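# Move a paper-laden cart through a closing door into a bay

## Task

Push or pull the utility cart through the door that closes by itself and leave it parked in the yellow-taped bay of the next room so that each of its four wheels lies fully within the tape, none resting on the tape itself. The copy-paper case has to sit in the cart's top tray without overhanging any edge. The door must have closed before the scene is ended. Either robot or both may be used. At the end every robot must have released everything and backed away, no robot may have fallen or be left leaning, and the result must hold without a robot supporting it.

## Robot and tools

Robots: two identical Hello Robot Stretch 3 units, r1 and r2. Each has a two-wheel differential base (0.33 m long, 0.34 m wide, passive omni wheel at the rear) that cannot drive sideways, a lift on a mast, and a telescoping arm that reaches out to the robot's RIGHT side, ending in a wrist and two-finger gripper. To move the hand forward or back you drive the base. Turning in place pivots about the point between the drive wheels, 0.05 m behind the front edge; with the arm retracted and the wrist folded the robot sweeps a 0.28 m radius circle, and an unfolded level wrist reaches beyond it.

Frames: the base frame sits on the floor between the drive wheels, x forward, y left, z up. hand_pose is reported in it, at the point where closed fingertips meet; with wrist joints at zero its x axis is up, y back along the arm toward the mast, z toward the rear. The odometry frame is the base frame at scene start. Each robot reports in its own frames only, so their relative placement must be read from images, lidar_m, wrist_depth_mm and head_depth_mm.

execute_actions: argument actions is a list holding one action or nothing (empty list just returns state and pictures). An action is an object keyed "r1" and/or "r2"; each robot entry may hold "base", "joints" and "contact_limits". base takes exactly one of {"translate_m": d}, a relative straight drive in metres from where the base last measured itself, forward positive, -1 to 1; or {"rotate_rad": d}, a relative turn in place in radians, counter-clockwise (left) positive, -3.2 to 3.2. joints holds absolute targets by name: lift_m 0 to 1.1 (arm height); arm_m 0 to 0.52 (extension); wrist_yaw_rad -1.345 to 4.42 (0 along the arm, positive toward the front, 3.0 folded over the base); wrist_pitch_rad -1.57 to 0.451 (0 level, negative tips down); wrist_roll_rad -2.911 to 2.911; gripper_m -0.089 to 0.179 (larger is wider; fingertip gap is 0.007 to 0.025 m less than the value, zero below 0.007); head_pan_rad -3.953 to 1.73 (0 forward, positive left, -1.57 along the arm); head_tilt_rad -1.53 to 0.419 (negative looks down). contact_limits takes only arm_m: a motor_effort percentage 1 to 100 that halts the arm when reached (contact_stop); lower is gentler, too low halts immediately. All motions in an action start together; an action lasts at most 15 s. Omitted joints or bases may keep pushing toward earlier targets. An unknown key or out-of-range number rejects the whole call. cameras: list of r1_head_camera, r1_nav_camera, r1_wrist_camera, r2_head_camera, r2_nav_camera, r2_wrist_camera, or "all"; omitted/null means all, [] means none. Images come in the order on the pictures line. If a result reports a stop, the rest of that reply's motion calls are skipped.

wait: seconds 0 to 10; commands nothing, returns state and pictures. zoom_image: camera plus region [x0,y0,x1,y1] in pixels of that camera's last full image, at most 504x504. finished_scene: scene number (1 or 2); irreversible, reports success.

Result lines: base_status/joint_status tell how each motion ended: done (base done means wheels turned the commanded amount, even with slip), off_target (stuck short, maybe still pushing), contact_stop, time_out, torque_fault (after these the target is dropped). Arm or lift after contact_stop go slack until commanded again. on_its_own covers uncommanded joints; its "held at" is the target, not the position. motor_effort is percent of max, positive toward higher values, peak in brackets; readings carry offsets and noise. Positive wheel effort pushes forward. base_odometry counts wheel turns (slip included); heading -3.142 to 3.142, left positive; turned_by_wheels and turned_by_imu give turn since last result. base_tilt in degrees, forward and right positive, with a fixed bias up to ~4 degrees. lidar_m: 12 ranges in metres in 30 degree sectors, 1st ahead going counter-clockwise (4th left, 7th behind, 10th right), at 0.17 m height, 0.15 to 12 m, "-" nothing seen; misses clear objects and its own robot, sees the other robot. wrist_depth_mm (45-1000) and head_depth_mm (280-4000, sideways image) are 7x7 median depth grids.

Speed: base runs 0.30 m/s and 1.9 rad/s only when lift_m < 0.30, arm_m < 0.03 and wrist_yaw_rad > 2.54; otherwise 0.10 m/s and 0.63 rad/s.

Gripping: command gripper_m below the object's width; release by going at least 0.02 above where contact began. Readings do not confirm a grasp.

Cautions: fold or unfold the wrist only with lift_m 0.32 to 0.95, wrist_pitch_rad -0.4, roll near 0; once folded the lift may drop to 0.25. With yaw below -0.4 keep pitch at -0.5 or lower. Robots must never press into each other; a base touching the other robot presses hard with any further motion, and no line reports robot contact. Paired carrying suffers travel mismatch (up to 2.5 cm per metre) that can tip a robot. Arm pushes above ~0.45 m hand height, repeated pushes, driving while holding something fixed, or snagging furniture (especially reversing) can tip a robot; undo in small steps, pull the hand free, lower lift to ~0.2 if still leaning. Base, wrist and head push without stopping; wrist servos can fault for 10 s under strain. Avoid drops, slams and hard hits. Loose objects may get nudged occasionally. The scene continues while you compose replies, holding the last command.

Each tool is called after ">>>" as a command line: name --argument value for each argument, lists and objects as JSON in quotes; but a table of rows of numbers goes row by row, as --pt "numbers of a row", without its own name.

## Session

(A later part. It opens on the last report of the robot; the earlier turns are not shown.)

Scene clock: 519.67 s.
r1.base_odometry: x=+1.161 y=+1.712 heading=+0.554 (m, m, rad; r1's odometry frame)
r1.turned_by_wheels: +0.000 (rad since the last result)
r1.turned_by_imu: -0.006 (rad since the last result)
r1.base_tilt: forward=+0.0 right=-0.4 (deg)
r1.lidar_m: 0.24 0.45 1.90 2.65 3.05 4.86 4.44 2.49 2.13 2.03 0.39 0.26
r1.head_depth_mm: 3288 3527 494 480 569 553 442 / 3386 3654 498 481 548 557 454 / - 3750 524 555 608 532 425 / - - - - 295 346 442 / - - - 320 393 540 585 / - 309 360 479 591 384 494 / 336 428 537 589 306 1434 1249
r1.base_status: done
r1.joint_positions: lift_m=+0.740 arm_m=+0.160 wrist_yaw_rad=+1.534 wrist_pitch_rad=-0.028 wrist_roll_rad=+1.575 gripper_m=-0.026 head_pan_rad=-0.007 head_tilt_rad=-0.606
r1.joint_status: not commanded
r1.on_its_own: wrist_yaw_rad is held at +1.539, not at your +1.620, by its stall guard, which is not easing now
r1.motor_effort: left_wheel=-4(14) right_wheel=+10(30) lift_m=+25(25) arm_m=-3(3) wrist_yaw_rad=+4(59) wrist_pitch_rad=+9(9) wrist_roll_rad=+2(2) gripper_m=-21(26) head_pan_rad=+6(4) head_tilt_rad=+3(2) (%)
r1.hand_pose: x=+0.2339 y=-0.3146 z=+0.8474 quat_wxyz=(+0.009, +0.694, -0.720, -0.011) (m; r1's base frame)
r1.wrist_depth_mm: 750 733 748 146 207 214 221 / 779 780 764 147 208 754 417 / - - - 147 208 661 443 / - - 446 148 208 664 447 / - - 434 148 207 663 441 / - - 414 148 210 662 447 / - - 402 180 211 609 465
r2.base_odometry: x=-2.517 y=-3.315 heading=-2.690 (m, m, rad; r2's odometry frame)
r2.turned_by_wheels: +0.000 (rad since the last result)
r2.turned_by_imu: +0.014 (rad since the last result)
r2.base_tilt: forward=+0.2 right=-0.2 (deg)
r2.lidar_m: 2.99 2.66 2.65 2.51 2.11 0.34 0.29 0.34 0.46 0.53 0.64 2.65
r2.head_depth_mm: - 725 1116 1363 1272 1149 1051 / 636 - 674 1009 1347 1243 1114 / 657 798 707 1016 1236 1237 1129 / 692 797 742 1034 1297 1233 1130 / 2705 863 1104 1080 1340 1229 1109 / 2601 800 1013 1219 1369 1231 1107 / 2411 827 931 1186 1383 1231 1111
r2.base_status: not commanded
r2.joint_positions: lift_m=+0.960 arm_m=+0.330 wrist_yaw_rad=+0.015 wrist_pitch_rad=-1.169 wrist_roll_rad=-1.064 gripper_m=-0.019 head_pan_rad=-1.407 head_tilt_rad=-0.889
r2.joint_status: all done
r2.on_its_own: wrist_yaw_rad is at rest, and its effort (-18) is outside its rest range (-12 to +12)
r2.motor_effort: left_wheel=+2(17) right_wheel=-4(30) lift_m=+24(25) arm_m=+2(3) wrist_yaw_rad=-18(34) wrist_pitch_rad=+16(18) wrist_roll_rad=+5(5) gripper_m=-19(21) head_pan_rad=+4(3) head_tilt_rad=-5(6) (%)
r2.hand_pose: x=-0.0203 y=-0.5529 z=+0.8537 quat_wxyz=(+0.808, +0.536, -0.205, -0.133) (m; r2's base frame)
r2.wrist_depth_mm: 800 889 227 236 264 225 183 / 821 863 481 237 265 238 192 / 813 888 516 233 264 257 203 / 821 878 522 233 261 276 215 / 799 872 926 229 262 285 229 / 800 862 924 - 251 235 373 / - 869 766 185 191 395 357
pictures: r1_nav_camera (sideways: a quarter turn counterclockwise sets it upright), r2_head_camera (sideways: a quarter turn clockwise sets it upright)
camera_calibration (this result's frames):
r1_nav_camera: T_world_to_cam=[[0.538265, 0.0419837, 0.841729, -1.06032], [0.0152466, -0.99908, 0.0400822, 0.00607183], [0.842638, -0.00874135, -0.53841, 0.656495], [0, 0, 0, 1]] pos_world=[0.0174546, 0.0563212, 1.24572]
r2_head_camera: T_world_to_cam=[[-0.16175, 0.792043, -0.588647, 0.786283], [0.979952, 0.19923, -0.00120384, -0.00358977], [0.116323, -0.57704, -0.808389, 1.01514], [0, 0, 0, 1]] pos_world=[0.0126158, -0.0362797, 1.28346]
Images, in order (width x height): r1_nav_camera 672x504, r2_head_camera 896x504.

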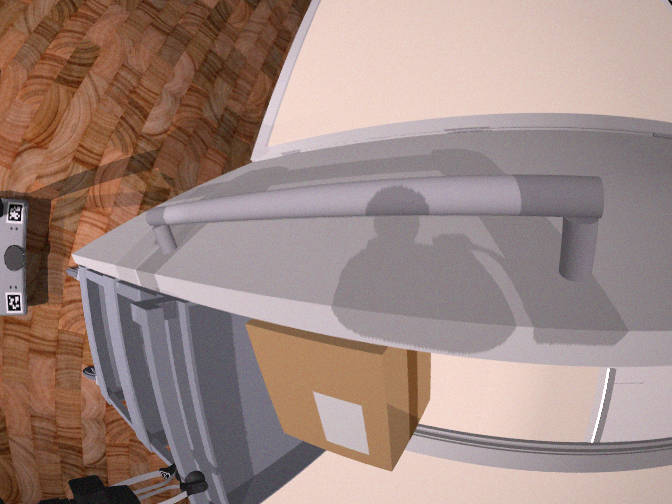

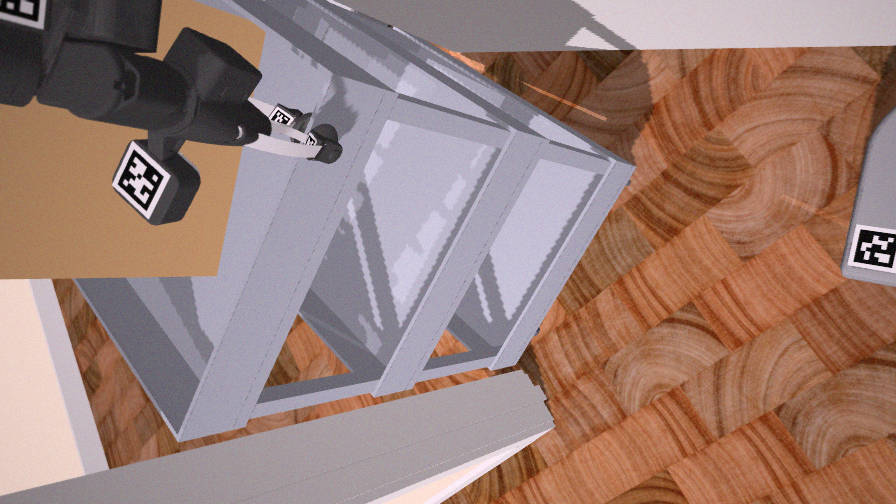

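>>> execute_actions --actions '[{"r1":{"joints":{"gripper_m":0.11}}}]' --cameras '[]'

>>> execute_actions --actions '[{"r1":{"base":{"translate_m":-0.45}},"r2":{"base":{"translate_m":0.05},"joints":{"arm_m":0.23},"contact_limits":{"arm_m":24}}}]' --cameras '["r1_nav_camera","r2_head_camera"]'

Scene clock: 521.93 s.
r1.base_odometry: x=+1.161 y=+1.712 heading=+0.554 (m, m, rad; r1's odometry frame)
r1.turned_by_wheels: +0.000 (rad since the last result)
r1.turned_by_imu: +0.001 (rad since the last result)
r1.base_tilt: forward=+0.0 right=-0.4 (deg)
r1.lidar_m: 0.24 0.44 1.91 2.65 3.06 4.86 4.41 2.49 2.13 2.02 0.39 0.26
r1.head_depth_mm: 3257 3538 494 479 568 553 441 / 3383 3655 497 480 549 555 463 / - - 524 557 597 531 426 / - - - - 294 345 441 / - - - 320 393 541 553 / - 309 360 479 590 384 494 / 336 429 539 591 305 1424 1250
r1.base_status: not commanded
r1.joint_positions: lift_m=+0.740 arm_m=+0.160 wrist_yaw_rad=+1.537 wrist_pitch_rad=-0.023 wrist_roll_rad=+1.575 gripper_m=+0.110 head_pan_rad=-0.007 head_tilt_rad=-0.606
r1.joint_status: all done
r1.on_its_own: wrist_yaw_rad is held at +1.539, not at your +1.620, by its stall guard, which is not easing now
r1.motor_effort: left_wheel=-1(4) right_wheel=+0(12) lift_m=+26(25) arm_m=-3(3) wrist_yaw_rad=+2(5) wrist_pitch_rad=+8(9) wrist_roll_rad=+1(1) gripper_m=+1(89) head_pan_rad=+5(5) head_tilt_rad=+2(2) (%)
r1.hand_pose: x=+0.2341 y=-0.3137 z=+0.8486 quat_wxyz=(+0.007, +0.695, -0.719, -0.010) (m; r1's base frame)
r1.wrist_depth_mm: 745 738 736 145 204 217 226 / 761 798 781 144 205 751 422 / - - - 146 205 653 432 / - - 452 146 207 662 444 / - - 435 147 208 628 440 / - - 412 148 208 591 454 / - - 396 148 211 680 443
r2.base_odometry: x=-2.517 y=-3.315 heading=-2.690 (m, m, rad; r2's odometry frame)
r2.turned_by_wheels: +0.000 (rad since the last result)
r2.turned_by_imu: +0.000 (rad since the last result)
r2.base_tilt: forward=+0.2 right=-0.1 (deg)
r2.lidar_m: 2.98 2.66 2.65 2.51 2.11 0.34 0.29 0.34 0.46 0.52 0.64 2.65
r2.head_depth_mm: - 726 1109 1366 1271 1157 1051 / 635 - 673 1005 1356 1241 1116 / 657 800 708 1014 1234 1235 1131 / 693 799 743 1036 1301 1236 1123 / 2716 866 1105 1084 1347 1233 1106 / 2587 799 1015 1223 1367 1229 1113 / 2424 825 932 1188 1384 1231 1105
r2.base_status: not commanded
r2.joint_positions: lift_m=+0.960 arm_m=+0.330 wrist_yaw_rad=+0.015 wrist_pitch_rad=-1.169 wrist_roll_rad=-1.064 gripper_m=-0.019 head_pan_rad=-1.407 head_tilt_rad=-0.889
r2.joint_status: not commanded
r2.on_its_own: wrist_yaw_rad is at rest, and its effort (-18) is outside its rest range (-12 to +12)
r2.motor_effort: left_wheel=+3(2) right_wheel=-5(5) lift_m=+24(24) arm_m=+3(3) wrist_yaw_rad=-18(18) wrist_pitch_rad=+16(16) wrist_roll_rad=+5(5) gripper_m=-20(20) head_pan_rad=+3(2) head_tilt_rad=-5(5) (%)
r2.hand_pose: x=-0.0203 y=-0.5529 z=+0.8537 quat_wxyz=(+0.808, +0.536, -0.205, -0.133) (m; r2's base frame)
r2.wrist_depth_mm: 801 859 226 237 262 224 182 / 820 888 480 236 267 238 192 / 814 880 519 235 264 256 203 / 783 891 519 232 264 277 215 / 810 875 921 228 260 284 230 / 805 881 925 - 250 236 375 / - 866 789 184 193 399 355
pictures: none
No camera images: the call's "cameras" was empty. Leave "cameras" out to get every camera's image.

Scene clock: 527.93 s.
r1.base_odometry: x=+0.779 y=+1.475 heading=+0.554 (m, m, rad; r1's odometry frame)
r1.turned_by_wheels: +0.000 (rad since the last result)
r1.turned_by_imu: +0.002 (rad since the last result)
r1.base_tilt: forward=+0.0 right=-0.4 (deg)
r1.lidar_m: 0.70 1.38 2.76 2.76 3.18 4.44 4.19 2.35 2.02 2.01 1.65 0.80
r1.head_depth_mm: 3598 920 1004 1231 1156 1328 1227 / 3785 885 969 1240 1166 1330 1230 / 3683 880 948 828 1032 1248 1234 / 607 680 769 889 1060 1299 1237 / 644 741 971 1197 1516 1459 1246 / 921 1104 1369 1799 1768 1462 1247 / 1248 1483 1706 1995 1766 1464 1253
r1.base_status: done
r1.joint_positions: lift_m=+0.740 arm_m=+0.160 wrist_yaw_rad=+1.538 wrist_pitch_rad=-0.023 wrist_roll_rad=+1.575 gripper_m=+0.110 head_pan_rad=-0.007 head_tilt_rad=-0.606
r1.joint_status: not commanded
r1.on_its_own: wrist_yaw_rad is held at +1.539, not at your +1.620, by its stall guard, which is not easing now
r1.motor_effort: left_wheel=+0(4) right_wheel=+0(4) lift_m=+25(25) arm_m=-3(3) wrist_yaw_rad=+2(3) wrist_pitch_rad=+7(7) wrist_roll_rad=+1(1) gripper_m=+1(1) head_pan_rad=+5(5) head_tilt_rad=+2(2) (%)
r1.hand_pose: x=+0.2341 y=-0.3137 z=+0.8486 quat_wxyz=(+0.007, +0.695, -0.719, -0.010) (m; r1's base frame)
r1.wrist_depth_mm: - - - - - - 991 / - - - - - - 880 / - - - 976 - - 810 / - - - 967 - - 822 / - - - 917 - - 836 / - - - 718 758 745 724 / - 734 - - - - 985
r2.base_odometry: x=-2.562 y=-3.336 heading=-2.689 (m, m, rad; r2's odometry frame)
r2.turned_by_wheels: +0.001 (rad since the last result)
r2.turned_by_imu: +0.002 (rad since the last result)
r2.base_tilt: forward=+0.2 right=+0.0 (deg)
r2.lidar_m: 2.95 2.62 2.62 2.56 2.15 0.44 0.34 0.39 0.52 0.48 0.60 2.61
r2.head_depth_mm: - - 724 1362 1345 1222 1101 / 599 - 618 776 1326 1236 1111 / 621 686 669 1016 1114 1233 1129 / 651 757 708 1017 1278 1239 1128 / 2690 840 1028 1059 1318 1232 1112 / 2534 788 916 1120 1366 1233 1110 / 683 766 905 1441 1391 1228 1106
r2.base_status: done
r2.joint_positions: lift_m=+0.960 arm_m=+0.231 wrist_yaw_rad=+0.024 wrist_pitch_rad=-0.998 wrist_roll_rad=-1.066 gripper_m=-0.019 head_pan_rad=-1.407 head_tilt_rad=-0.889
r2.joint_status: all done
r2.on_its_own: wrist_yaw_rad is at rest, and its effort (-28) is outside its rest range (-12 to +12); wrist_pitch_rad is at rest, and its effort (-52) is outside its rest range (-20 to +32)
r2.motor_effort: left_wheel=+8(18) right_wheel=-16(38) lift_m=+25(24) arm_m=-4(5) wrist_yaw_rad=-28(28) wrist_pitch_rad=-52(53) wrist_roll_rad=+5(5) gripper_m=-21(26) head_pan_rad=+2(3) head_tilt_rad=-5(5) (%)
r2.contact_limits: arm_m 24 (drawing in: default 14, maximum 24; extending or still: default 22, maximum 35)
r2.hand_pose: x=-0.0186 y=-0.4944 z=+0.8707 quat_wxyz=(+0.852, +0.466, -0.213, -0.110) (m; r2's base frame)
r2.wrist_depth_mm: 817 715 249 283 296 239 201 / 817 883 531 275 310 255 211 / 799 890 524 268 313 267 220 / 816 844 529 265 313 286 232 / 771 844 542 263 307 308 244 / 777 876 501 - 290 296 460 / 784 846 845 198 223 464 401
pictures: r1_nav_camera (sideways: a quarter turn counterclockwise sets it upright), r2_head_camera (sideways: a quarter turn clockwise sets it upright)
camera_calibration (this result's frames):
r1_nav_camera: T_world_to_cam=[[0.538265, 0.0419835, 0.841729, -1.06032], [0.0152462, -0.99908, 0.0400822, 0.00607183], [0.842638, -0.00874165, -0.53841, 0.656495], [0, 0, 0, 1]] pos_world=[0.0174546, 0.0563212, 1.24572]
r2_head_camera: T_world_to_cam=[[-0.161778, 0.792041, -0.588642, 0.786276], [0.979945, 0.199264, -0.00120359, -0.00359005], [0.116342, -0.577031, -0.808393, 1.01514], [0, 0, 0, 1]] pos_world=[0.012617, -0.0362793, 1.28346]
Images, in order (width x height): r1_nav_camera 672x504, r2_head_camera 896x504.

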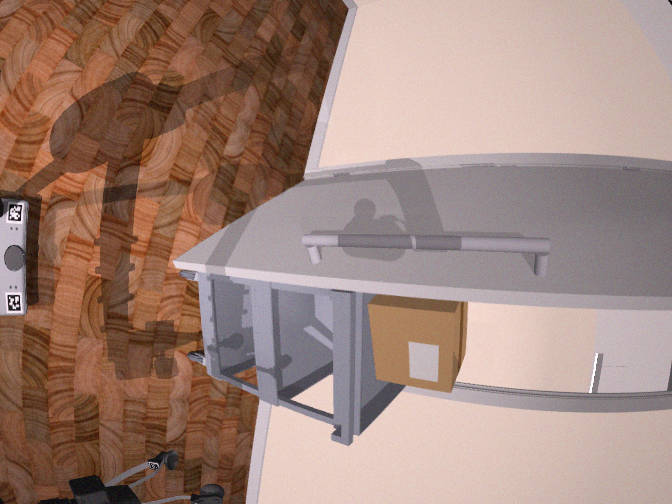

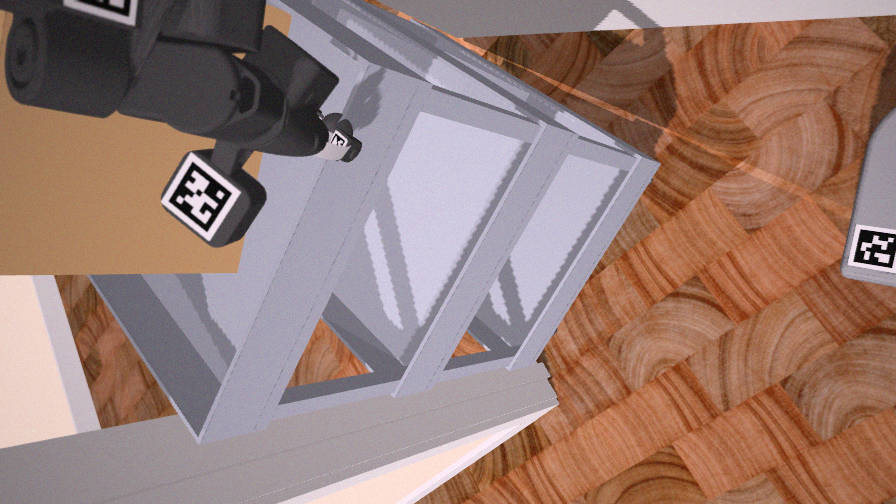

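>>> execute_actions --actions '[{"r2":{"joints":{"wrist_pitch_rad":-1.1,"arm_m":0.265,"head_pan_rad":-1.2,"head_tilt_rad":-1.0}}}]' --cameras '["r2_nav_camera","r2_head_camera"]'

Scene clock: 529.53 s.
r1.base_odometry: x=+0.779 y=+1.475 heading=+0.554 (m, m, rad; r1's odometry frame)
r1.turned_by_wheels: +0.000 (rad since the last result)
r1.turned_by_imu: +0.000 (rad since the last result)
r1.base_tilt: forward=+0.1 right=-0.3 (deg)
r1.lidar_m: 0.70 1.38 2.76 2.76 3.19 4.42 4.19 2.36 2.02 2.02 1.65 0.80
r1.head_depth_mm: 3563 917 1003 1230 1158 1337 1229 / 3718 881 972 1240 1166 1338 1227 / 3706 880 948 825 1034 1242 1231 / 608 682 774 888 1062 1310 1236 / 647 743 969 1200 1517 1448 1240 / 927 1106 1370 1804 1768 1455 1252 / 1254 1474 1728 1982 1769 1464 1249
r1.base_status: not commanded
r1.joint_positions: lift_m=+0.740 arm_m=+0.160 wrist_yaw_rad=+1.538 wrist_pitch_rad=-0.023 wrist_roll_rad=+1.575 gripper_m=+0.110 head_pan_rad=-0.007 head_tilt_rad=-0.606
r1.joint_status: not commanded
r1.on_its_own: wrist_yaw_rad is held at +1.539, not at your +1.620, by its stall guard, which is not easing now
r1.motor_effort: left_wheel=+0(0) right_wheel=+0(0) lift_m=+25(25) arm_m=-3(3) wrist_yaw_rad=+1(2) wrist_pitch_rad=+8(8) wrist_roll_rad=+1(1) gripper_m=+0(0) head_pan_rad=+5(5) head_tilt_rad=+3(2) (%)
r1.hand_pose: x=+0.2341 y=-0.3137 z=+0.8486 quat_wxyz=(+0.007, +0.695, -0.719, -0.010) (m; r1's base frame)
r1.wrist_depth_mm: - - - - - - 981 / - - - - - - 880 / - - - 932 - - 806 / - - - 961 - - 843 / - - - 910 - - 836 / - - - 723 746 747 708 / - 724 - - - - 989
r2.base_odometry: x=-2.562 y=-3.336 heading=-2.690 (m, m, rad; r2's odometry frame)
r2.turned_by_wheels: -0.001 (rad since the last result)
r2.turned_by_imu: +0.007 (rad since the last result)
r2.base_tilt: forward=+0.1 right=-0.1 (deg)
r2.lidar_m: 2.95 2.62 2.62 2.54 2.15 0.43 0.34 0.39 0.53 0.48 0.61 2.61
r2.head_depth_mm: 615 716 627 915 1315 1212 1107 / 681 735 1012 962 1216 1208 1127 / 832 699 1071 1185 1292 1208 - / 801 736 1038 1294 1331 1206 - / 722 846 1054 1409 1326 1197 1100 / 729 1053 1583 1484 1327 1194 1098 / 1263 1852 1680 1484 1322 1200 1096
r2.base_status: not commanded
r2.joint_positions: lift_m=+0.960 arm_m=+0.264 wrist_yaw_rad=+0.009 wrist_pitch_rad=-1.084 wrist_roll_rad=-1.066 gripper_m=-0.019 head_pan_rad=-1.207 head_tilt_rad=-0.988
r2.joint_status: all done
r2.motor_effort: left_wheel=-1(8) right_wheel=+1(16) lift_m=+24(24) arm_m=+6(8) wrist_yaw_rad=-9(29) wrist_pitch_rad=-6(51) wrist_roll_rad=+5(6) gripper_m=-20(22) head_pan_rad=+4(20) head_tilt_rad=-6(15) (%)
r2.hand_pose: x=-0.0206 y=-0.5079 z=+0.8613 quat_wxyz=(+0.830, +0.501, -0.211, -0.126) (m; r2's base frame)
r2.wrist_depth_mm: 803 880 240 258 278 230 190 / 817 884 469 253 284 244 200 / 791 892 516 249 287 258 209 / 808 895 522 246 283 277 221 / 776 858 539 245 281 299 233 / 789 861 937 - 274 271 425 / - 851 851 200 211 450 396
pictures: r2_head_camera (sideways: a quarter turn clockwise sets it upright), r2_nav_camera (sideways: a quarter turn counterclockwise sets it upright)
camera_calibration (this result's frames):
r2_head_camera: T_world_to_cam=[[-0.335016, 0.794711, -0.506161, 0.679882], [0.920914, 0.389759, 0.00241978, -0.00794711], [0.199204, -0.46532, -0.862436, 1.08489], [0, 0, 0, 1]] pos_world=[0.0189766, -0.0323931, 1.27979]
r2_nav_camera: T_world_to_cam=[[0.29577, -0.780082, 0.551355, -0.672], [-0.937141, -0.348829, 0.00918355, 0.0451559], [0.185165, -0.519414, -0.83422, 1.03485], [0, 0, 0, 1]] pos_world=[0.0494573, 0.0290524, 1.23339]
Images, in order (width x height): r2_head_camera 896x504, r2_nav_camera 672x504.

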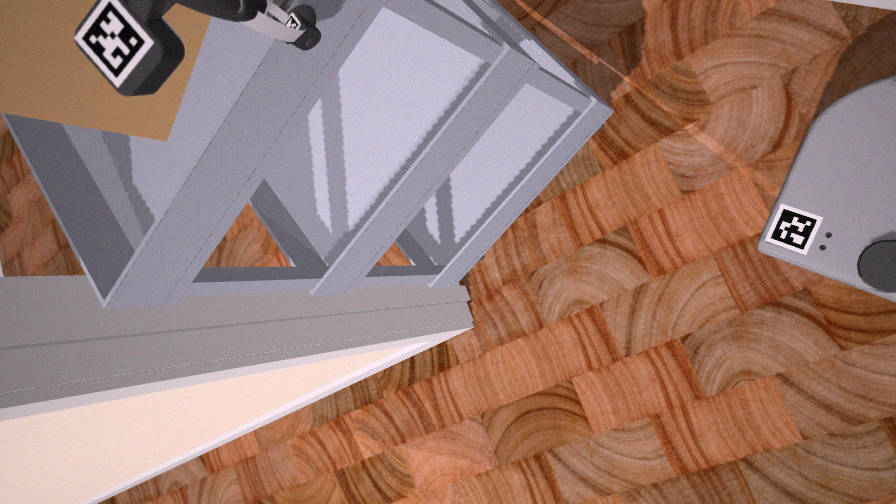

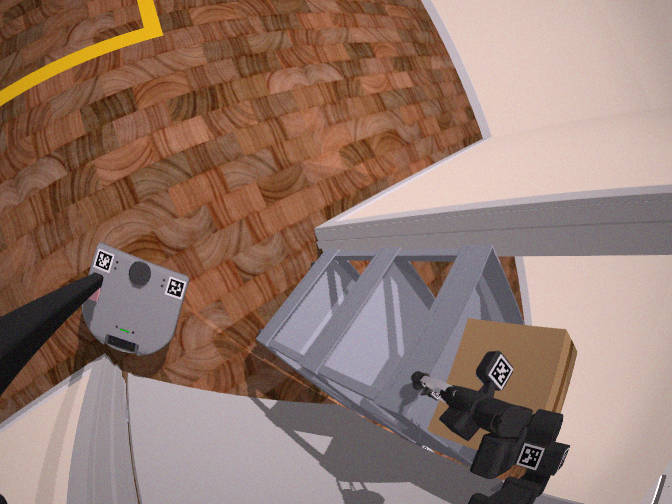

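>>> execute_actions --actions '[{"r2":{"base":{"translate_m":-0.07},"joints":{"arm_m":0.21},"contact_limits":{"arm_m":24}}}]' --cameras '["r2_nav_camera","r2_head_camera"]'

Scene clock: 531.83 s.
r1.base_odometry: x=+0.779 y=+1.475 heading=+0.554 (m, m, rad; r1's odometry frame)
r1.turned_by_wheels: +0.000 (rad since the last result)
r1.turned_by_imu: +0.000 (rad since the last result)
r1.base_tilt: forward=+0.1 right=-0.3 (deg)
r1.lidar_m: 0.71 1.39 2.76 2.76 3.16 4.42 4.18 2.35 2.02 2.02 1.65 0.80
r1.head_depth_mm: 3618 924 1009 1229 1159 1336 1223 / 3677 886 975 1240 1161 1336 1230 / 3661 876 942 823 1032 1243 1233 / 613 687 780 888 1069 1317 1244 / 649 761 973 1199 1523 1448 1241 / 931 1109 1376 1806 1773 1460 1248 / 1257 1478 1705 1996 1764 1463 1254
r1.base_status: not commanded
r1.joint_positions: lift_m=+0.740 arm_m=+0.160 wrist_yaw_rad=+1.538 wrist_pitch_rad=-0.023 wrist_roll_rad=+1.575 gripper_m=+0.110 head_pan_rad=-0.007 head_tilt_rad=-0.606
r1.joint_status: not commanded
r1.on_its_own: wrist_yaw_rad is held at +1.539, not at your +1.620, by its stall guard, which is not easing now
r1.motor_effort: left_wheel=+0(0) right_wheel=+0(0) lift_m=+25(25) arm_m=-2(3) wrist_yaw_rad=+2(1) wrist_pitch_rad=+7(8) wrist_roll_rad=+2(1) gripper_m=+1(1) head_pan_rad=+5(5) head_tilt_rad=+2(2) (%)
r1.hand_pose: x=+0.2341 y=-0.3137 z=+0.8486 quat_wxyz=(+0.007, +0.695, -0.719, -0.010) (m; r1's base frame)
r1.wrist_depth_mm: - - - - - - 983 / - - - - - - 874 / - - - 997 - 998 806 / - - - 942 - - 851 / - - - 908 - - 847 / - - - 738 726 740 720 / - 717 - - - - 977
r2.base_odometry: x=-2.499 y=-3.306 heading=-2.690 (m, m, rad; r2's odometry frame)
r2.turned_by_wheels: +0.000 (rad since the last result)
r2.turned_by_imu: -0.001 (rad since the last result)
r2.base_tilt: forward=+0.3 right=-0.1 (deg)
r2.lidar_m: 3.01 2.67 2.67 2.49 2.10 0.31 0.27 0.32 0.43 0.47 0.56 2.66
r2.head_depth_mm: 613 701 615 996 1332 1187 1052 / 648 716 645 942 1274 1208 1133 / 722 738 1028 978 1267 1203 - / 816 716 1070 1287 1324 1201 - / 772 806 1032 1417 1325 1197 1098 / 741 880 1291 1459 1322 1195 1095 / 944 1791 1669 1471 1325 1198 1093
r2.base_status: translate_m off_target (by the wheels' count: -0.0695 of -0.0700)
r2.joint_positions: lift_m=+0.960 arm_m=+0.211 wrist_yaw_rad=+0.064 wrist_pitch_rad=-0.994 wrist_roll_rad=-1.065 gripper_m=-0.019 head_pan_rad=-1.206 head_tilt_rad=-0.988
r2.joint_status: all done
r2.on_its_own: wrist_yaw_rad is held at +0.049, not at your +0.000, by its stall guard, which is not easing now; left_wheel is at rest, and its effort (-64) is outside its rest range (-18 to +18); right_wheel is at rest, and its effort (-78) is outside its rest range (-18 to +18); wrist_yaw_rad is at rest, and its effort (-17) is outside its rest range (-12 to +12); wrist_pitch_rad is at rest, and its effort (-41) is outside its rest range (-20 to +32)
r2.motor_effort: left_wheel=-64(83) right_wheel=-78(91) lift_m=+24(24) arm_m=-4(4) wrist_yaw_rad=-17(41) wrist_pitch_rad=-41(43) wrist_roll_rad=+5(6) gripper_m=-20(21) head_pan_rad=+3(3) head_tilt_rad=-6(6) (%)
r2.contact_limits: arm_m 24 (drawing in: default 14, maximum 24; extending or still: default 22, maximum 35)
r2.hand_pose: x=-0.0138 y=-0.4750 z=+0.8711 quat_wxyz=(+0.854, +0.469, -0.205, -0.092) (m; r2's base frame)
r2.wrist_depth_mm: 826 802 246 281 311 249 209 / 802 878 534 273 314 263 218 / 794 860 528 269 316 275 227 / 808 843 534 263 310 291 244 / 790 878 445 267 287 360 480 / 791 848 929 - 572 482 407 / 781 857 728 587 480 405 351
pictures: r2_head_camera (sideways: a quarter turn clockwise sets it upright), r2_nav_camera (sideways: a quarter turn counterclockwise sets it upright)
camera_calibration (this result's frames):
r2_head_camera: T_world_to_cam=[[-0.335667, 0.794688, -0.505766, 0.679372], [0.920635, 0.390416, 0.00243656, -0.00796725], [0.199396, -0.464808, -0.862667, 1.08519], [0, 0, 0, 1]] pos_world=[0.0189961, -0.0323744, 1.27978]
r2_nav_camera: T_world_to_cam=[[0.296418, -0.780106, 0.550973, -0.671506], [-0.93689, -0.349503, 0.00918692, 0.04515], [0.1854, -0.518924, -0.834472, 1.03518], [0, 0, 0, 1]] pos_world=[0.0494253, 0.0291127, 1.23339]
Images, in order (width x height): r2_head_camera 896x504, r2_nav_camera 672x504.

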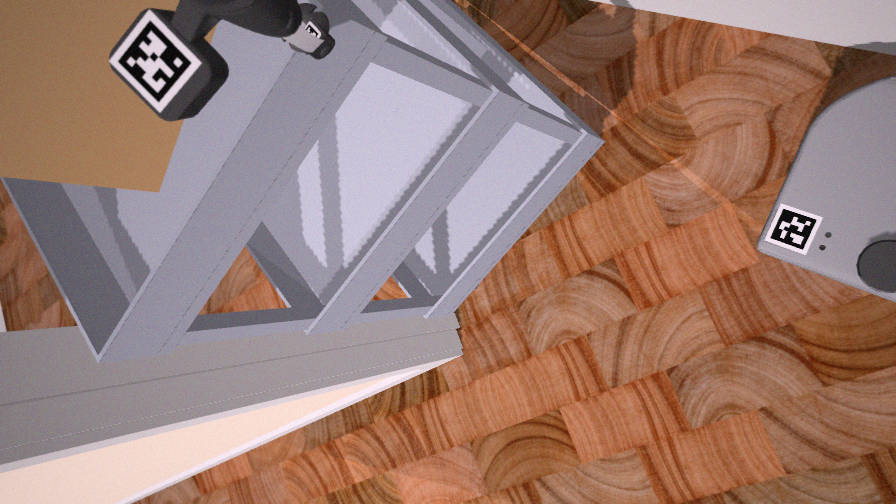

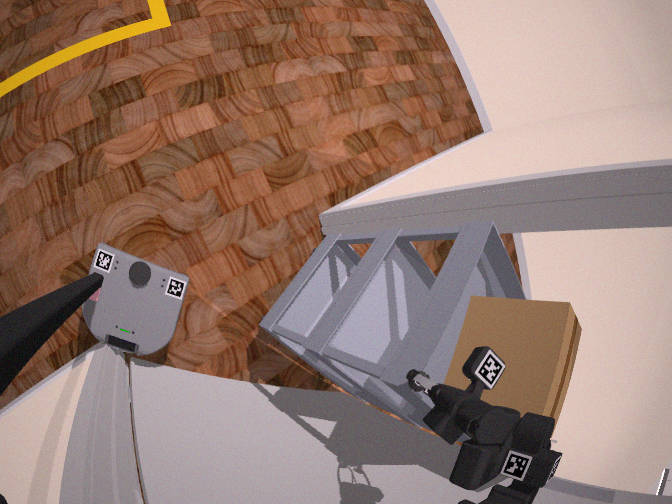

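>>> execute_actions --actions '[{"r2":{"base":{"translate_m":0.04},"joints":{"gripper_m":0.09,"wrist_pitch_rad":-1.1}}}]' --cameras '[]'

>>> execute_actions --actions '[{"r2":{"joints":{"lift_m":1.09,"head_pan_rad":-1.0,"head_tilt_rad":-1.15}},"r1":{"base":{"translate_m":0.3},"joints":{"wrist_yaw_rad":1.6}}}]' --cameras '["r2_head_camera","r1_wrist_camera","r1_nav_camera"]'

Scene clock: 534.40 s.
r1.base_odometry: x=+0.779 y=+1.475 heading=+0.554 (m, m, rad; r1's odometry frame)
r1.turned_by_wheels: +0.000 (rad since the last result)
r1.turned_by_imu: +0.000 (rad since the last result)
r1.base_tilt: forward=+0.1 right=-0.4 (deg)
r1.lidar_m: 0.71 1.38 2.76 2.76 3.17 4.42 4.19 2.35 2.01 2.01 1.65 0.80
r1.head_depth_mm: 3619 923 1013 1235 1159 1334 1231 / 3684 887 977 1237 1165 1339 1231 / 3680 878 941 825 1031 1249 1230 / 614 688 782 887 1073 1313 1239 / 617 773 977 1206 1528 1457 1239 / 933 1109 1377 1802 1761 1458 1244 / 1258 1481 1714 1988 1783 1467 1243
r1.base_status: not commanded
r1.joint_positions: lift_m=+0.740 arm_m=+0.160 wrist_yaw_rad=+1.538 wrist_pitch_rad=-0.023 wrist_roll_rad=+1.575 gripper_m=+0.110 head_pan_rad=-0.007 head_tilt_rad=-0.606
r1.joint_status: not commanded
r1.on_its_own: wrist_yaw_rad is held at +1.539, not at your +1.620, by its stall guard, which is not easing now
r1.motor_effort: left_wheel=+0(0) right_wheel=+0(0) lift_m=+25(25) arm_m=-3(2) wrist_yaw_rad=+2(2) wrist_pitch_rad=+8(7) wrist_roll_rad=+1(1) gripper_m=+2(1) head_pan_rad=+6(5) head_tilt_rad=+2(2) (%)
r1.hand_pose: x=+0.2341 y=-0.3137 z=+0.8486 quat_wxyz=(+0.007, +0.695, -0.719, -0.010) (m; r1's base frame)
r1.wrist_depth_mm: - - - - - - - / - - - - - - 890 / - - - 981 - - 805 / - - - 935 - 997 840 / - - - 922 - - 836 / - - - 726 746 732 732 / - 726 - - - - -
r2.base_odometry: x=-2.535 y=-3.323 heading=-2.690 (m, m, rad; r2's odometry frame)
r2.turned_by_wheels: +0.000 (rad since the last result)
r2.turned_by_imu: +0.001 (rad since the last result)
r2.base_tilt: forward=+0.1 right=-0.1 (deg)
r2.lidar_m: 2.97 2.64 2.63 2.53 2.14 0.39 0.31 0.37 0.49 0.47 0.58 2.63
r2.head_depth_mm: 619 683 610 852 1317 1205 1096 / 650 716 664 945 1209 1205 1132 / 837 732 1050 993 1278 1206 - / 822 723 1047 1292 1328 1203 - / 742 833 1039 1401 1322 1203 1099 / 726 912 1547 1481 1328 1201 1098 / 1130 1813 1679 1479 1321 1199 1097
r2.base_status: done
r2.joint_positions: lift_m=+0.960 arm_m=+0.210 wrist_yaw_rad=+0.046 wrist_pitch_rad=-1.098 wrist_roll_rad=-1.056 gripper_m=+0.090 head_pan_rad=-1.206 head_tilt_rad=-0.988
r2.joint_status: all done
r2.on_its_own: wrist_yaw_rad is held at +0.049, not at your +0.000, by its stall guard, which is not easing now
r2.motor_effort: left_wheel=+0(59) right_wheel=+0(69) lift_m=+24(24) arm_m=-1(4) wrist_yaw_rad=+2(17) wrist_pitch_rad=+0(41) wrist_roll_rad=+2(5) gripper_m=-1(94) head_pan_rad=+1(2) head_tilt_rad=-6(6) (%)
r2.hand_pose: x=-0.0170 y=-0.4506 z=+0.8600 quat_wxyz=(+0.828, +0.510, -0.205, -0.114) (m; r2's base frame)
r2.wrist_depth_mm: 836 882 553 221 289 276 226 / 823 897 548 216 287 292 238 / 803 891 564 225 283 304 249 / 799 879 761 236 277 311 261 / 788 857 746 247 275 300 295 / - 843 975 763 - 472 442 / - 858 849 642 516 435 384
pictures: none
No camera images: the call's "cameras" was empty. Leave "cameras" out to get every camera's image.

Scene clock: 538.90 s.
r1.base_odometry: x=+1.034 y=+1.633 heading=+0.554 (m, m, rad; r1's odometry frame)
r1.turned_by_wheels: +0.000 (rad since the last result)
r1.turned_by_imu: -0.001 (rad since the last result)
r1.base_tilt: forward=+0.1 right=-0.4 (deg)
r1.lidar_m: 0.41 0.80 2.20 2.69 3.09 4.72 4.37 2.44 2.09 2.09 1.31 0.48
r1.head_depth_mm: 3390 738 666 753 604 908 1039 / 3525 747 640 729 596 912 1045 / 314 351 396 459 534 636 823 / 333 374 424 490 583 685 933 / 402 459 511 548 569 1046 1233 / 328 362 426 977 1423 1454 1253 / 679 871 1200 1541 1722 1471 1250
r1.base_status: done
r1.joint_positions: lift_m=+0.740 arm_m=+0.160 wrist_yaw_rad=+1.598 wrist_pitch_rad=-0.023 wrist_roll_rad=+1.575 gripper_m=+0.110 head_pan_rad=-0.007 head_tilt_rad=-0.606
r1.joint_status: all done
r1.motor_effort: left_wheel=+0(4) right_wheel=+0(4) lift_m=+25(26) arm_m=-2(3) wrist_yaw_rad=+2(2) wrist_pitch_rad=+7(8) wrist_roll_rad=+1(1) gripper_m=+0(0) head_pan_rad=+6(5) head_tilt_rad=+3(3) (%)
r1.hand_pose: x=+0.2342 y=-0.2982 z=+0.8486 quat_wxyz=(+0.007, +0.717, -0.697, -0.009) (m; r1's base frame)
r1.wrist_depth_mm: 861 872 875 378 413 523 396 / 925 942 912 404 896 644 410 / - - 660 408 - 657 409 / - - 643 420 - 660 414 / - - 626 421 - 639 425 / - - - 426 - 572 426 / - 983 919 555 438 454 427
r2.base_odometry: x=-2.535 y=-3.323 heading=-2.690 (m, m, rad; r2's odometry frame)
r2.turned_by_wheels: +0.000 (rad since the last result)
r2.turned_by_imu: +0.001 (rad since the last result)
r2.base_tilt: forward=+0.2 right=-0.1 (deg)
r2.lidar_m: 2.98 2.64 2.63 2.52 2.13 0.39 0.31 0.36 0.49 0.47 0.58 2.63
r2.head_depth_mm: 692 635 945 903 1273 1180 1049 / 647 1011 959 1231 1268 1195 1094 / 749 974 1244 1349 1268 1222 - / 817 1033 1366 1373 1265 1210 - / 1451 1595 1497 1364 1272 1178 1098 / 1827 1628 1501 1376 1259 1180 1096 / 1820 1638 1497 1377 1273 1184 1098
r2.base_status: not commanded
r2.joint_positions: lift_m=+1.089 arm_m=+0.210 wrist_yaw_rad=+0.046 wrist_pitch_rad=-1.101 wrist_roll_rad=-1.056 gripper_m=+0.090 head_pan_rad=-1.007 head_tilt_rad=-1.136
r2.joint_status: all done
r2.on_its_own: wrist_yaw_rad is held at +0.049, not at your +0.000, by its stall guard, which is not easing now
r2.motor_effort: left_wheel=+0(0) right_wheel=+0(0) lift_m=+47(49) arm_m=+0(2) wrist_yaw_rad=+2(3) wrist_pitch_rad=+1(0) wrist_roll_rad=+2(2) gripper_m=+0(0) head_pan_rad=+4(19) head_tilt_rad=-6(21) (%)
r2.hand_pose: x=-0.0170 y=-0.4499 z=+0.9887 quat_wxyz=(+0.827, +0.511, -0.205, -0.114) (m; r2's base frame)
r2.wrist_depth_mm: 931 - 615 394 351 276 226 / 916 - 652 391 380 294 239 / 934 - 663 381 412 312 252 / 895 - 675 382 414 331 266 / 894 949 846 372 419 586 502 / - - - 824 - 521 435 / - 960 868 665 522 443 378
pictures: r1_nav_camera (sideways: a quarter turn counterclockwise sets it upright), r1_wrist_camera, r2_head_camera (sideways: a quarter turn clockwise sets it upright)
camera_calibration (this result's frames):
r1_nav_camera: T_world_to_cam=[[0.538265, 0.0419837, 0.841729, -1.06032], [0.0152466, -0.99908, 0.0400822, 0.00607183], [0.842638, -0.00874136, -0.53841, 0.656495], [0, 0, 0, 1]] pos_world=[0.0174546, 0.0563212, 1.24572]
r1_wrist_camera: T_world_to_cam=[[0.00435277, 0.057596, -0.99833, 0.873592], [-0.208099, 0.976536, 0.0554313, 0.330245], [0.978098, 0.207511, 0.0162363, -0.0136148], [0, 0, 0, 1]] pos_world=[0.0782378, -0.369986, 0.854049]
r2_head_camera: T_world_to_cam=[[-0.521049, 0.767515, -0.3734, 0.508092], [0.825565, 0.564254, 0.00780214, -0.0143717], [0.216681, -0.304201, -0.927638, 1.16949], [0, 0, 0, 1]] pos_world=[0.0231995, -0.0260989, 1.2747]
Images, in order (width x height): r1_nav_camera 672x504, r1_wrist_camera 644x364, r2_head_camera 896x504.

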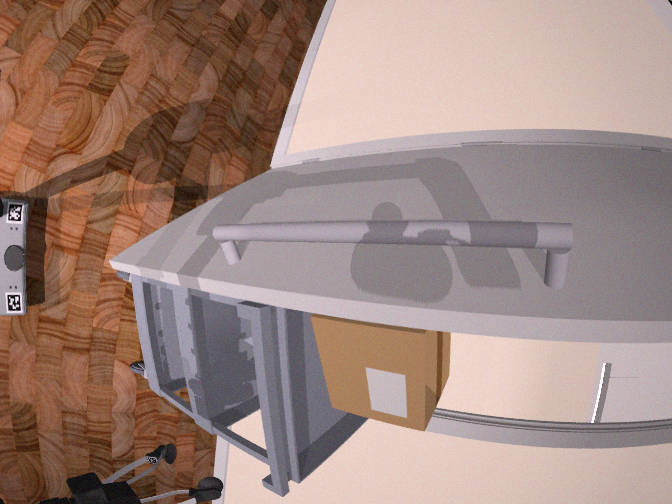

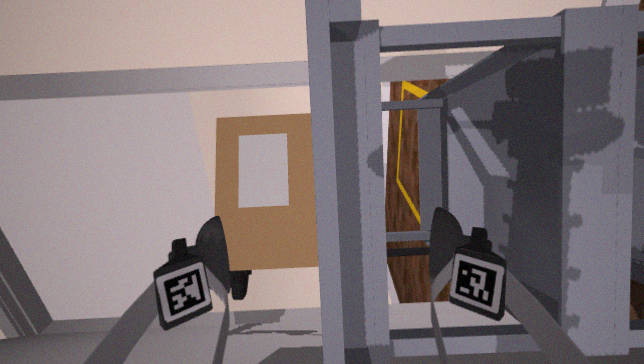

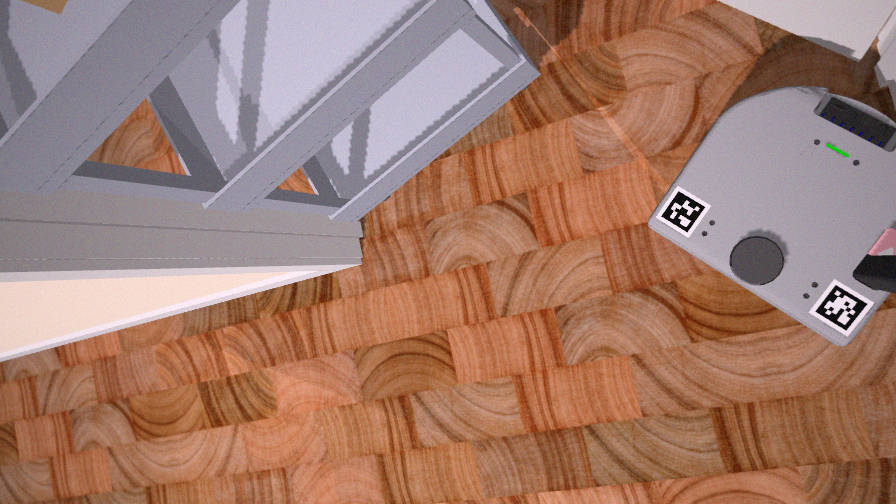

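>>> execute_actions --actions '[{"r2":{"base":{"translate_m":0.40},"joints":{"arm_m":0.15,"wrist_yaw_rad":1.57,"wrist_pitch_rad":-1.55,"wrist_roll_rad":0,"lift_m":1.1}},"r1":{"base":{"translate_m":-0.3}}}]' --cameras '[]'

>>> execute_actions --actions '[{"r2":{"base":{"rotate_rad":-0.45},"joints":{"head_pan_rad":-1.57,"head_tilt_rad":-0.7}}}]' --cameras '["r2_head_camera","r2_nav_camera"]'

Scene clock: 545.63 s.
r1.base_odometry: x=+0.779 y=+1.475 heading=+0.554 (m, m, rad; r1's odometry frame)
r1.turned_by_wheels: +0.000 (rad since the last result)
r1.turned_by_imu: +0.002 (rad since the last result)
r1.base_tilt: forward=+0.1 right=-0.4 (deg)
r1.lidar_m: 0.71 1.39 2.76 2.76 3.17 4.43 4.18 2.36 2.02 2.02 1.65 0.81
r1.head_depth_mm: 3593 922 1006 1234 1158 1331 1226 / 3634 887 976 1237 1166 1335 1231 / 3624 881 941 825 1032 1245 1234 / 613 686 780 884 1074 1321 1241 / 618 776 979 1204 1530 1452 1244 / 931 1116 1373 1803 1756 1457 1245 / 1250 1482 1713 1982 1755 1462 1249
r1.base_status: done
r1.joint_positions: lift_m=+0.740 arm_m=+0.160 wrist_yaw_rad=+1.598 wrist_pitch_rad=-0.023 wrist_roll_rad=+1.575 gripper_m=+0.110 head_pan_rad=-0.007 head_tilt_rad=-0.606
r1.joint_status: not commanded
r1.motor_effort: left_wheel=+0(5) right_wheel=+0(4) lift_m=+25(26) arm_m=-3(3) wrist_yaw_rad=+1(1) wrist_pitch_rad=+8(8) wrist_roll_rad=+1(1) gripper_m=+2(0) head_pan_rad=+5(5) head_tilt_rad=+2(2) (%)
r1.hand_pose: x=+0.2342 y=-0.2982 z=+0.8486 quat_wxyz=(+0.007, +0.717, -0.697, -0.009) (m; r1's base frame)
r1.wrist_depth_mm: - - - - - - 987 / - - - - - 704 703 / - - - 948 - - 852 / - - - 896 - - 830 / - - - 899 - 937 840 / - - - - - 692 941 / - - - - - - 996
r2.base_odometry: x=-2.895 y=-3.498 heading=-2.690 (m, m, rad; r2's odometry frame)
r2.turned_by_wheels: +0.000 (rad since the last result)
r2.turned_by_imu: +0.002 (rad since the last result)
r2.base_tilt: forward=+0.2 right=-0.1 (deg)
r2.lidar_m: 2.65 2.37 2.36 2.68 2.43 0.98 0.72 0.67 0.61 0.62 0.85 2.33
r2.head_depth_mm: 825 889 991 1281 1266 1182 1105 / 1021 1127 1257 1337 1269 1188 1097 / 1350 1519 1484 1376 1265 1215 - / 1754 1634 1491 1376 1267 1208 - / 1812 1640 1491 1374 1272 1180 1108 / 1811 1642 1500 1370 1266 1174 1105 / 1808 1626 1485 1370 1278 1175 1097
r2.base_status: done
r2.joint_positions: lift_m=+1.099 arm_m=+0.150 wrist_yaw_rad=+1.567 wrist_pitch_rad=-1.542 wrist_roll_rad=-0.004 gripper_m=+0.090 head_pan_rad=-1.007 head_tilt_rad=-1.136
r2.joint_status: all done
r2.motor_effort: left_wheel=+0(5) right_wheel=+0(5) lift_m=+48(45) arm_m=-1(2) wrist_yaw_rad=+3(4) wrist_pitch_rad=-3(3) wrist_roll_rad=+1(1) gripper_m=-1(1) head_pan_rad=+4(3) head_tilt_rad=-6(7) (%)
r2.hand_pose: x=-0.0381 y=-0.2955 z=+0.9812 quat_wxyz=(+0.707, +0.707, -0.010, +0.010) (m; r2's base frame)
r2.wrist_depth_mm: - - - - - - 549 / - - - - - 718 437 / - - - - - 639 429 / - - - - - 690 563 / - - - - - 685 377 / - - - - - 721 355 / - - - - 728 746 347
pictures: none
No camera images: the call's "cameras" was empty. Leave "cameras" out to get every camera's image.

Scene clock: 547.30 s.
r1.base_odometry: x=+0.779 y=+1.475 heading=+0.554 (m, m, rad; r1's odometry frame)
r1.turned_by_wheels: +0.000 (rad since the last result)
r1.turned_by_imu: +0.000 (rad since the last result)
r1.base_tilt: forward=+0.1 right=-0.4 (deg)
r1.lidar_m: 0.70 1.38 2.76 2.76 3.19 4.42 4.20 2.35 2.01 2.02 1.65 0.81
r1.head_depth_mm: 3599 923 1012 1233 1158 1338 1221 / 3697 890 975 1230 1162 1338 1231 / 1389 881 943 823 1038 1245 1231 / 614 687 779 886 1072 1318 1238 / 617 774 976 1198 1517 1451 1237 / 925 1107 1374 1802 1768 1458 1249 / 1259 1479 1702 1987 1773 1468 1249
r1.base_status: not commanded
r1.joint_positions: lift_m=+0.740 arm_m=+0.160 wrist_yaw_rad=+1.598 wrist_pitch_rad=-0.023 wrist_roll_rad=+1.575 gripper_m=+0.110 head_pan_rad=-0.007 head_tilt_rad=-0.606
r1.joint_status: not commanded
r1.motor_effort: left_wheel=+0(0) right_wheel=+0(0) lift_m=+25(25) arm_m=-2(2) wrist_yaw_rad=+1(1) wrist_pitch_rad=+7(8) wrist_roll_rad=+1(2) gripper_m=+1(0) head_pan_rad=+5(4) head_tilt_rad=+2(3) (%)
r1.hand_pose: x=+0.2342 y=-0.2982 z=+0.8486 quat_wxyz=(+0.007, +0.717, -0.697, -0.009) (m; r1's base frame)
r1.wrist_depth_mm: - - - - - - 978 / - - - - - 719 711 / - - - 956 - 978 820 / - - - 948 - - 818 / - - - 948 - 962 847 / - - - - - 707 951 / - - - - - - -
r2.base_odometry: x=-2.895 y=-3.498 heading=-3.140 (m, m, rad; r2's odometry frame)
r2.turned_by_wheels: -0.450 (rad since the last result)
r2.turned_by_imu: -0.450 (rad since the last result)
r2.base_tilt: forward=+0.2 right=-0.1 (deg)
r2.lidar_m: 2.34 2.69 2.36 2.37 2.77 2.42 0.88 0.71 0.65 0.62 0.63 0.97
r2.head_depth_mm: - 947 1025 1126 1262 1316 1165 / - - - 823 1071 1316 1166 / - 738 861 - 1047 1251 1167 / 1661 722 855 1109 1056 1258 1167 / - 716 842 1104 1047 1258 1160 / - 1161 894 807 1044 1250 1157 / 3442 3236 2356 820 941 1125 1156
r2.base_status: done
r2.joint_positions: lift_m=+1.099 arm_m=+0.150 wrist_yaw_rad=+1.567 wrist_pitch_rad=-1.544 wrist_roll_rad=-0.004 gripper_m=+0.090 head_pan_rad=-1.563 head_tilt_rad=-0.705
r2.joint_status: all done
r2.motor_effort: left_wheel=+3(9) right_wheel=-2(7) lift_m=+48(48) arm_m=-1(1) wrist_yaw_rad=+3(4) wrist_pitch_rad=-2(3) wrist_roll_rad=+1(1) gripper_m=+0(0) head_pan_rad=-3(34) head_tilt_rad=+2(25) (%)
r2.hand_pose: x=-0.0386 y=-0.2954 z=+0.9812 quat_wxyz=(+0.707, +0.707, -0.009, +0.009) (m; r2's base frame)
r2.wrist_depth_mm: - - - - 992 626 629 / - - - - 946 643 361 / - - - - - 664 363 / - - - - - 678 374 / - - - - - 687 377 / - - - - - 865 387 / - - - - 882 762 614
pictures: r2_head_camera (sideways: a quarter turn clockwise sets it upright), r2_nav_camera (sideways: a quarter turn counterclockwise sets it upright)
camera_calibration (this result's frames):
r2_head_camera: T_world_to_cam=[[-0.0357752, 0.686199, -0.726534, 0.965185], [0.999013, 0.043719, -0.00790042, 0.00501326], [0.0263421, -0.726099, -0.687086, 0.857941], [0, 0, 0, 1]] pos_world=[0.00692145, -0.0395787, 1.29076]
r2_nav_camera: T_world_to_cam=[[0.00399441, -0.647302, 0.762223, -0.94499], [-0.999976, 0.00178931, 0.00675987, 0.0486916], [-0.00573953, -0.762232, -0.647279, 0.792913], [0, 0, 0, 1]] pos_world=[0.057016, -0.00739818, 1.2332]
Images, in order (width x height): r2_head_camera 896x504, r2_nav_camera 672x504.

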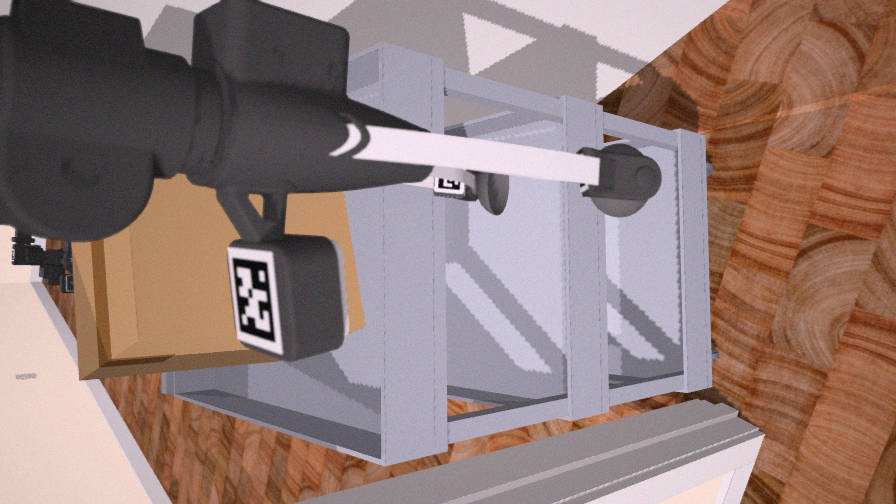

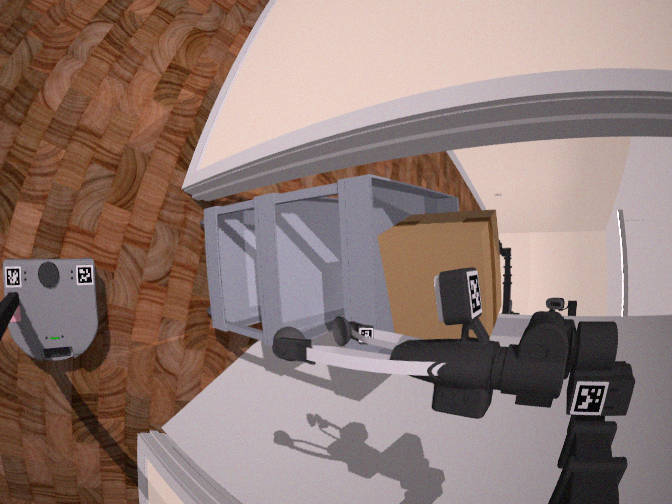

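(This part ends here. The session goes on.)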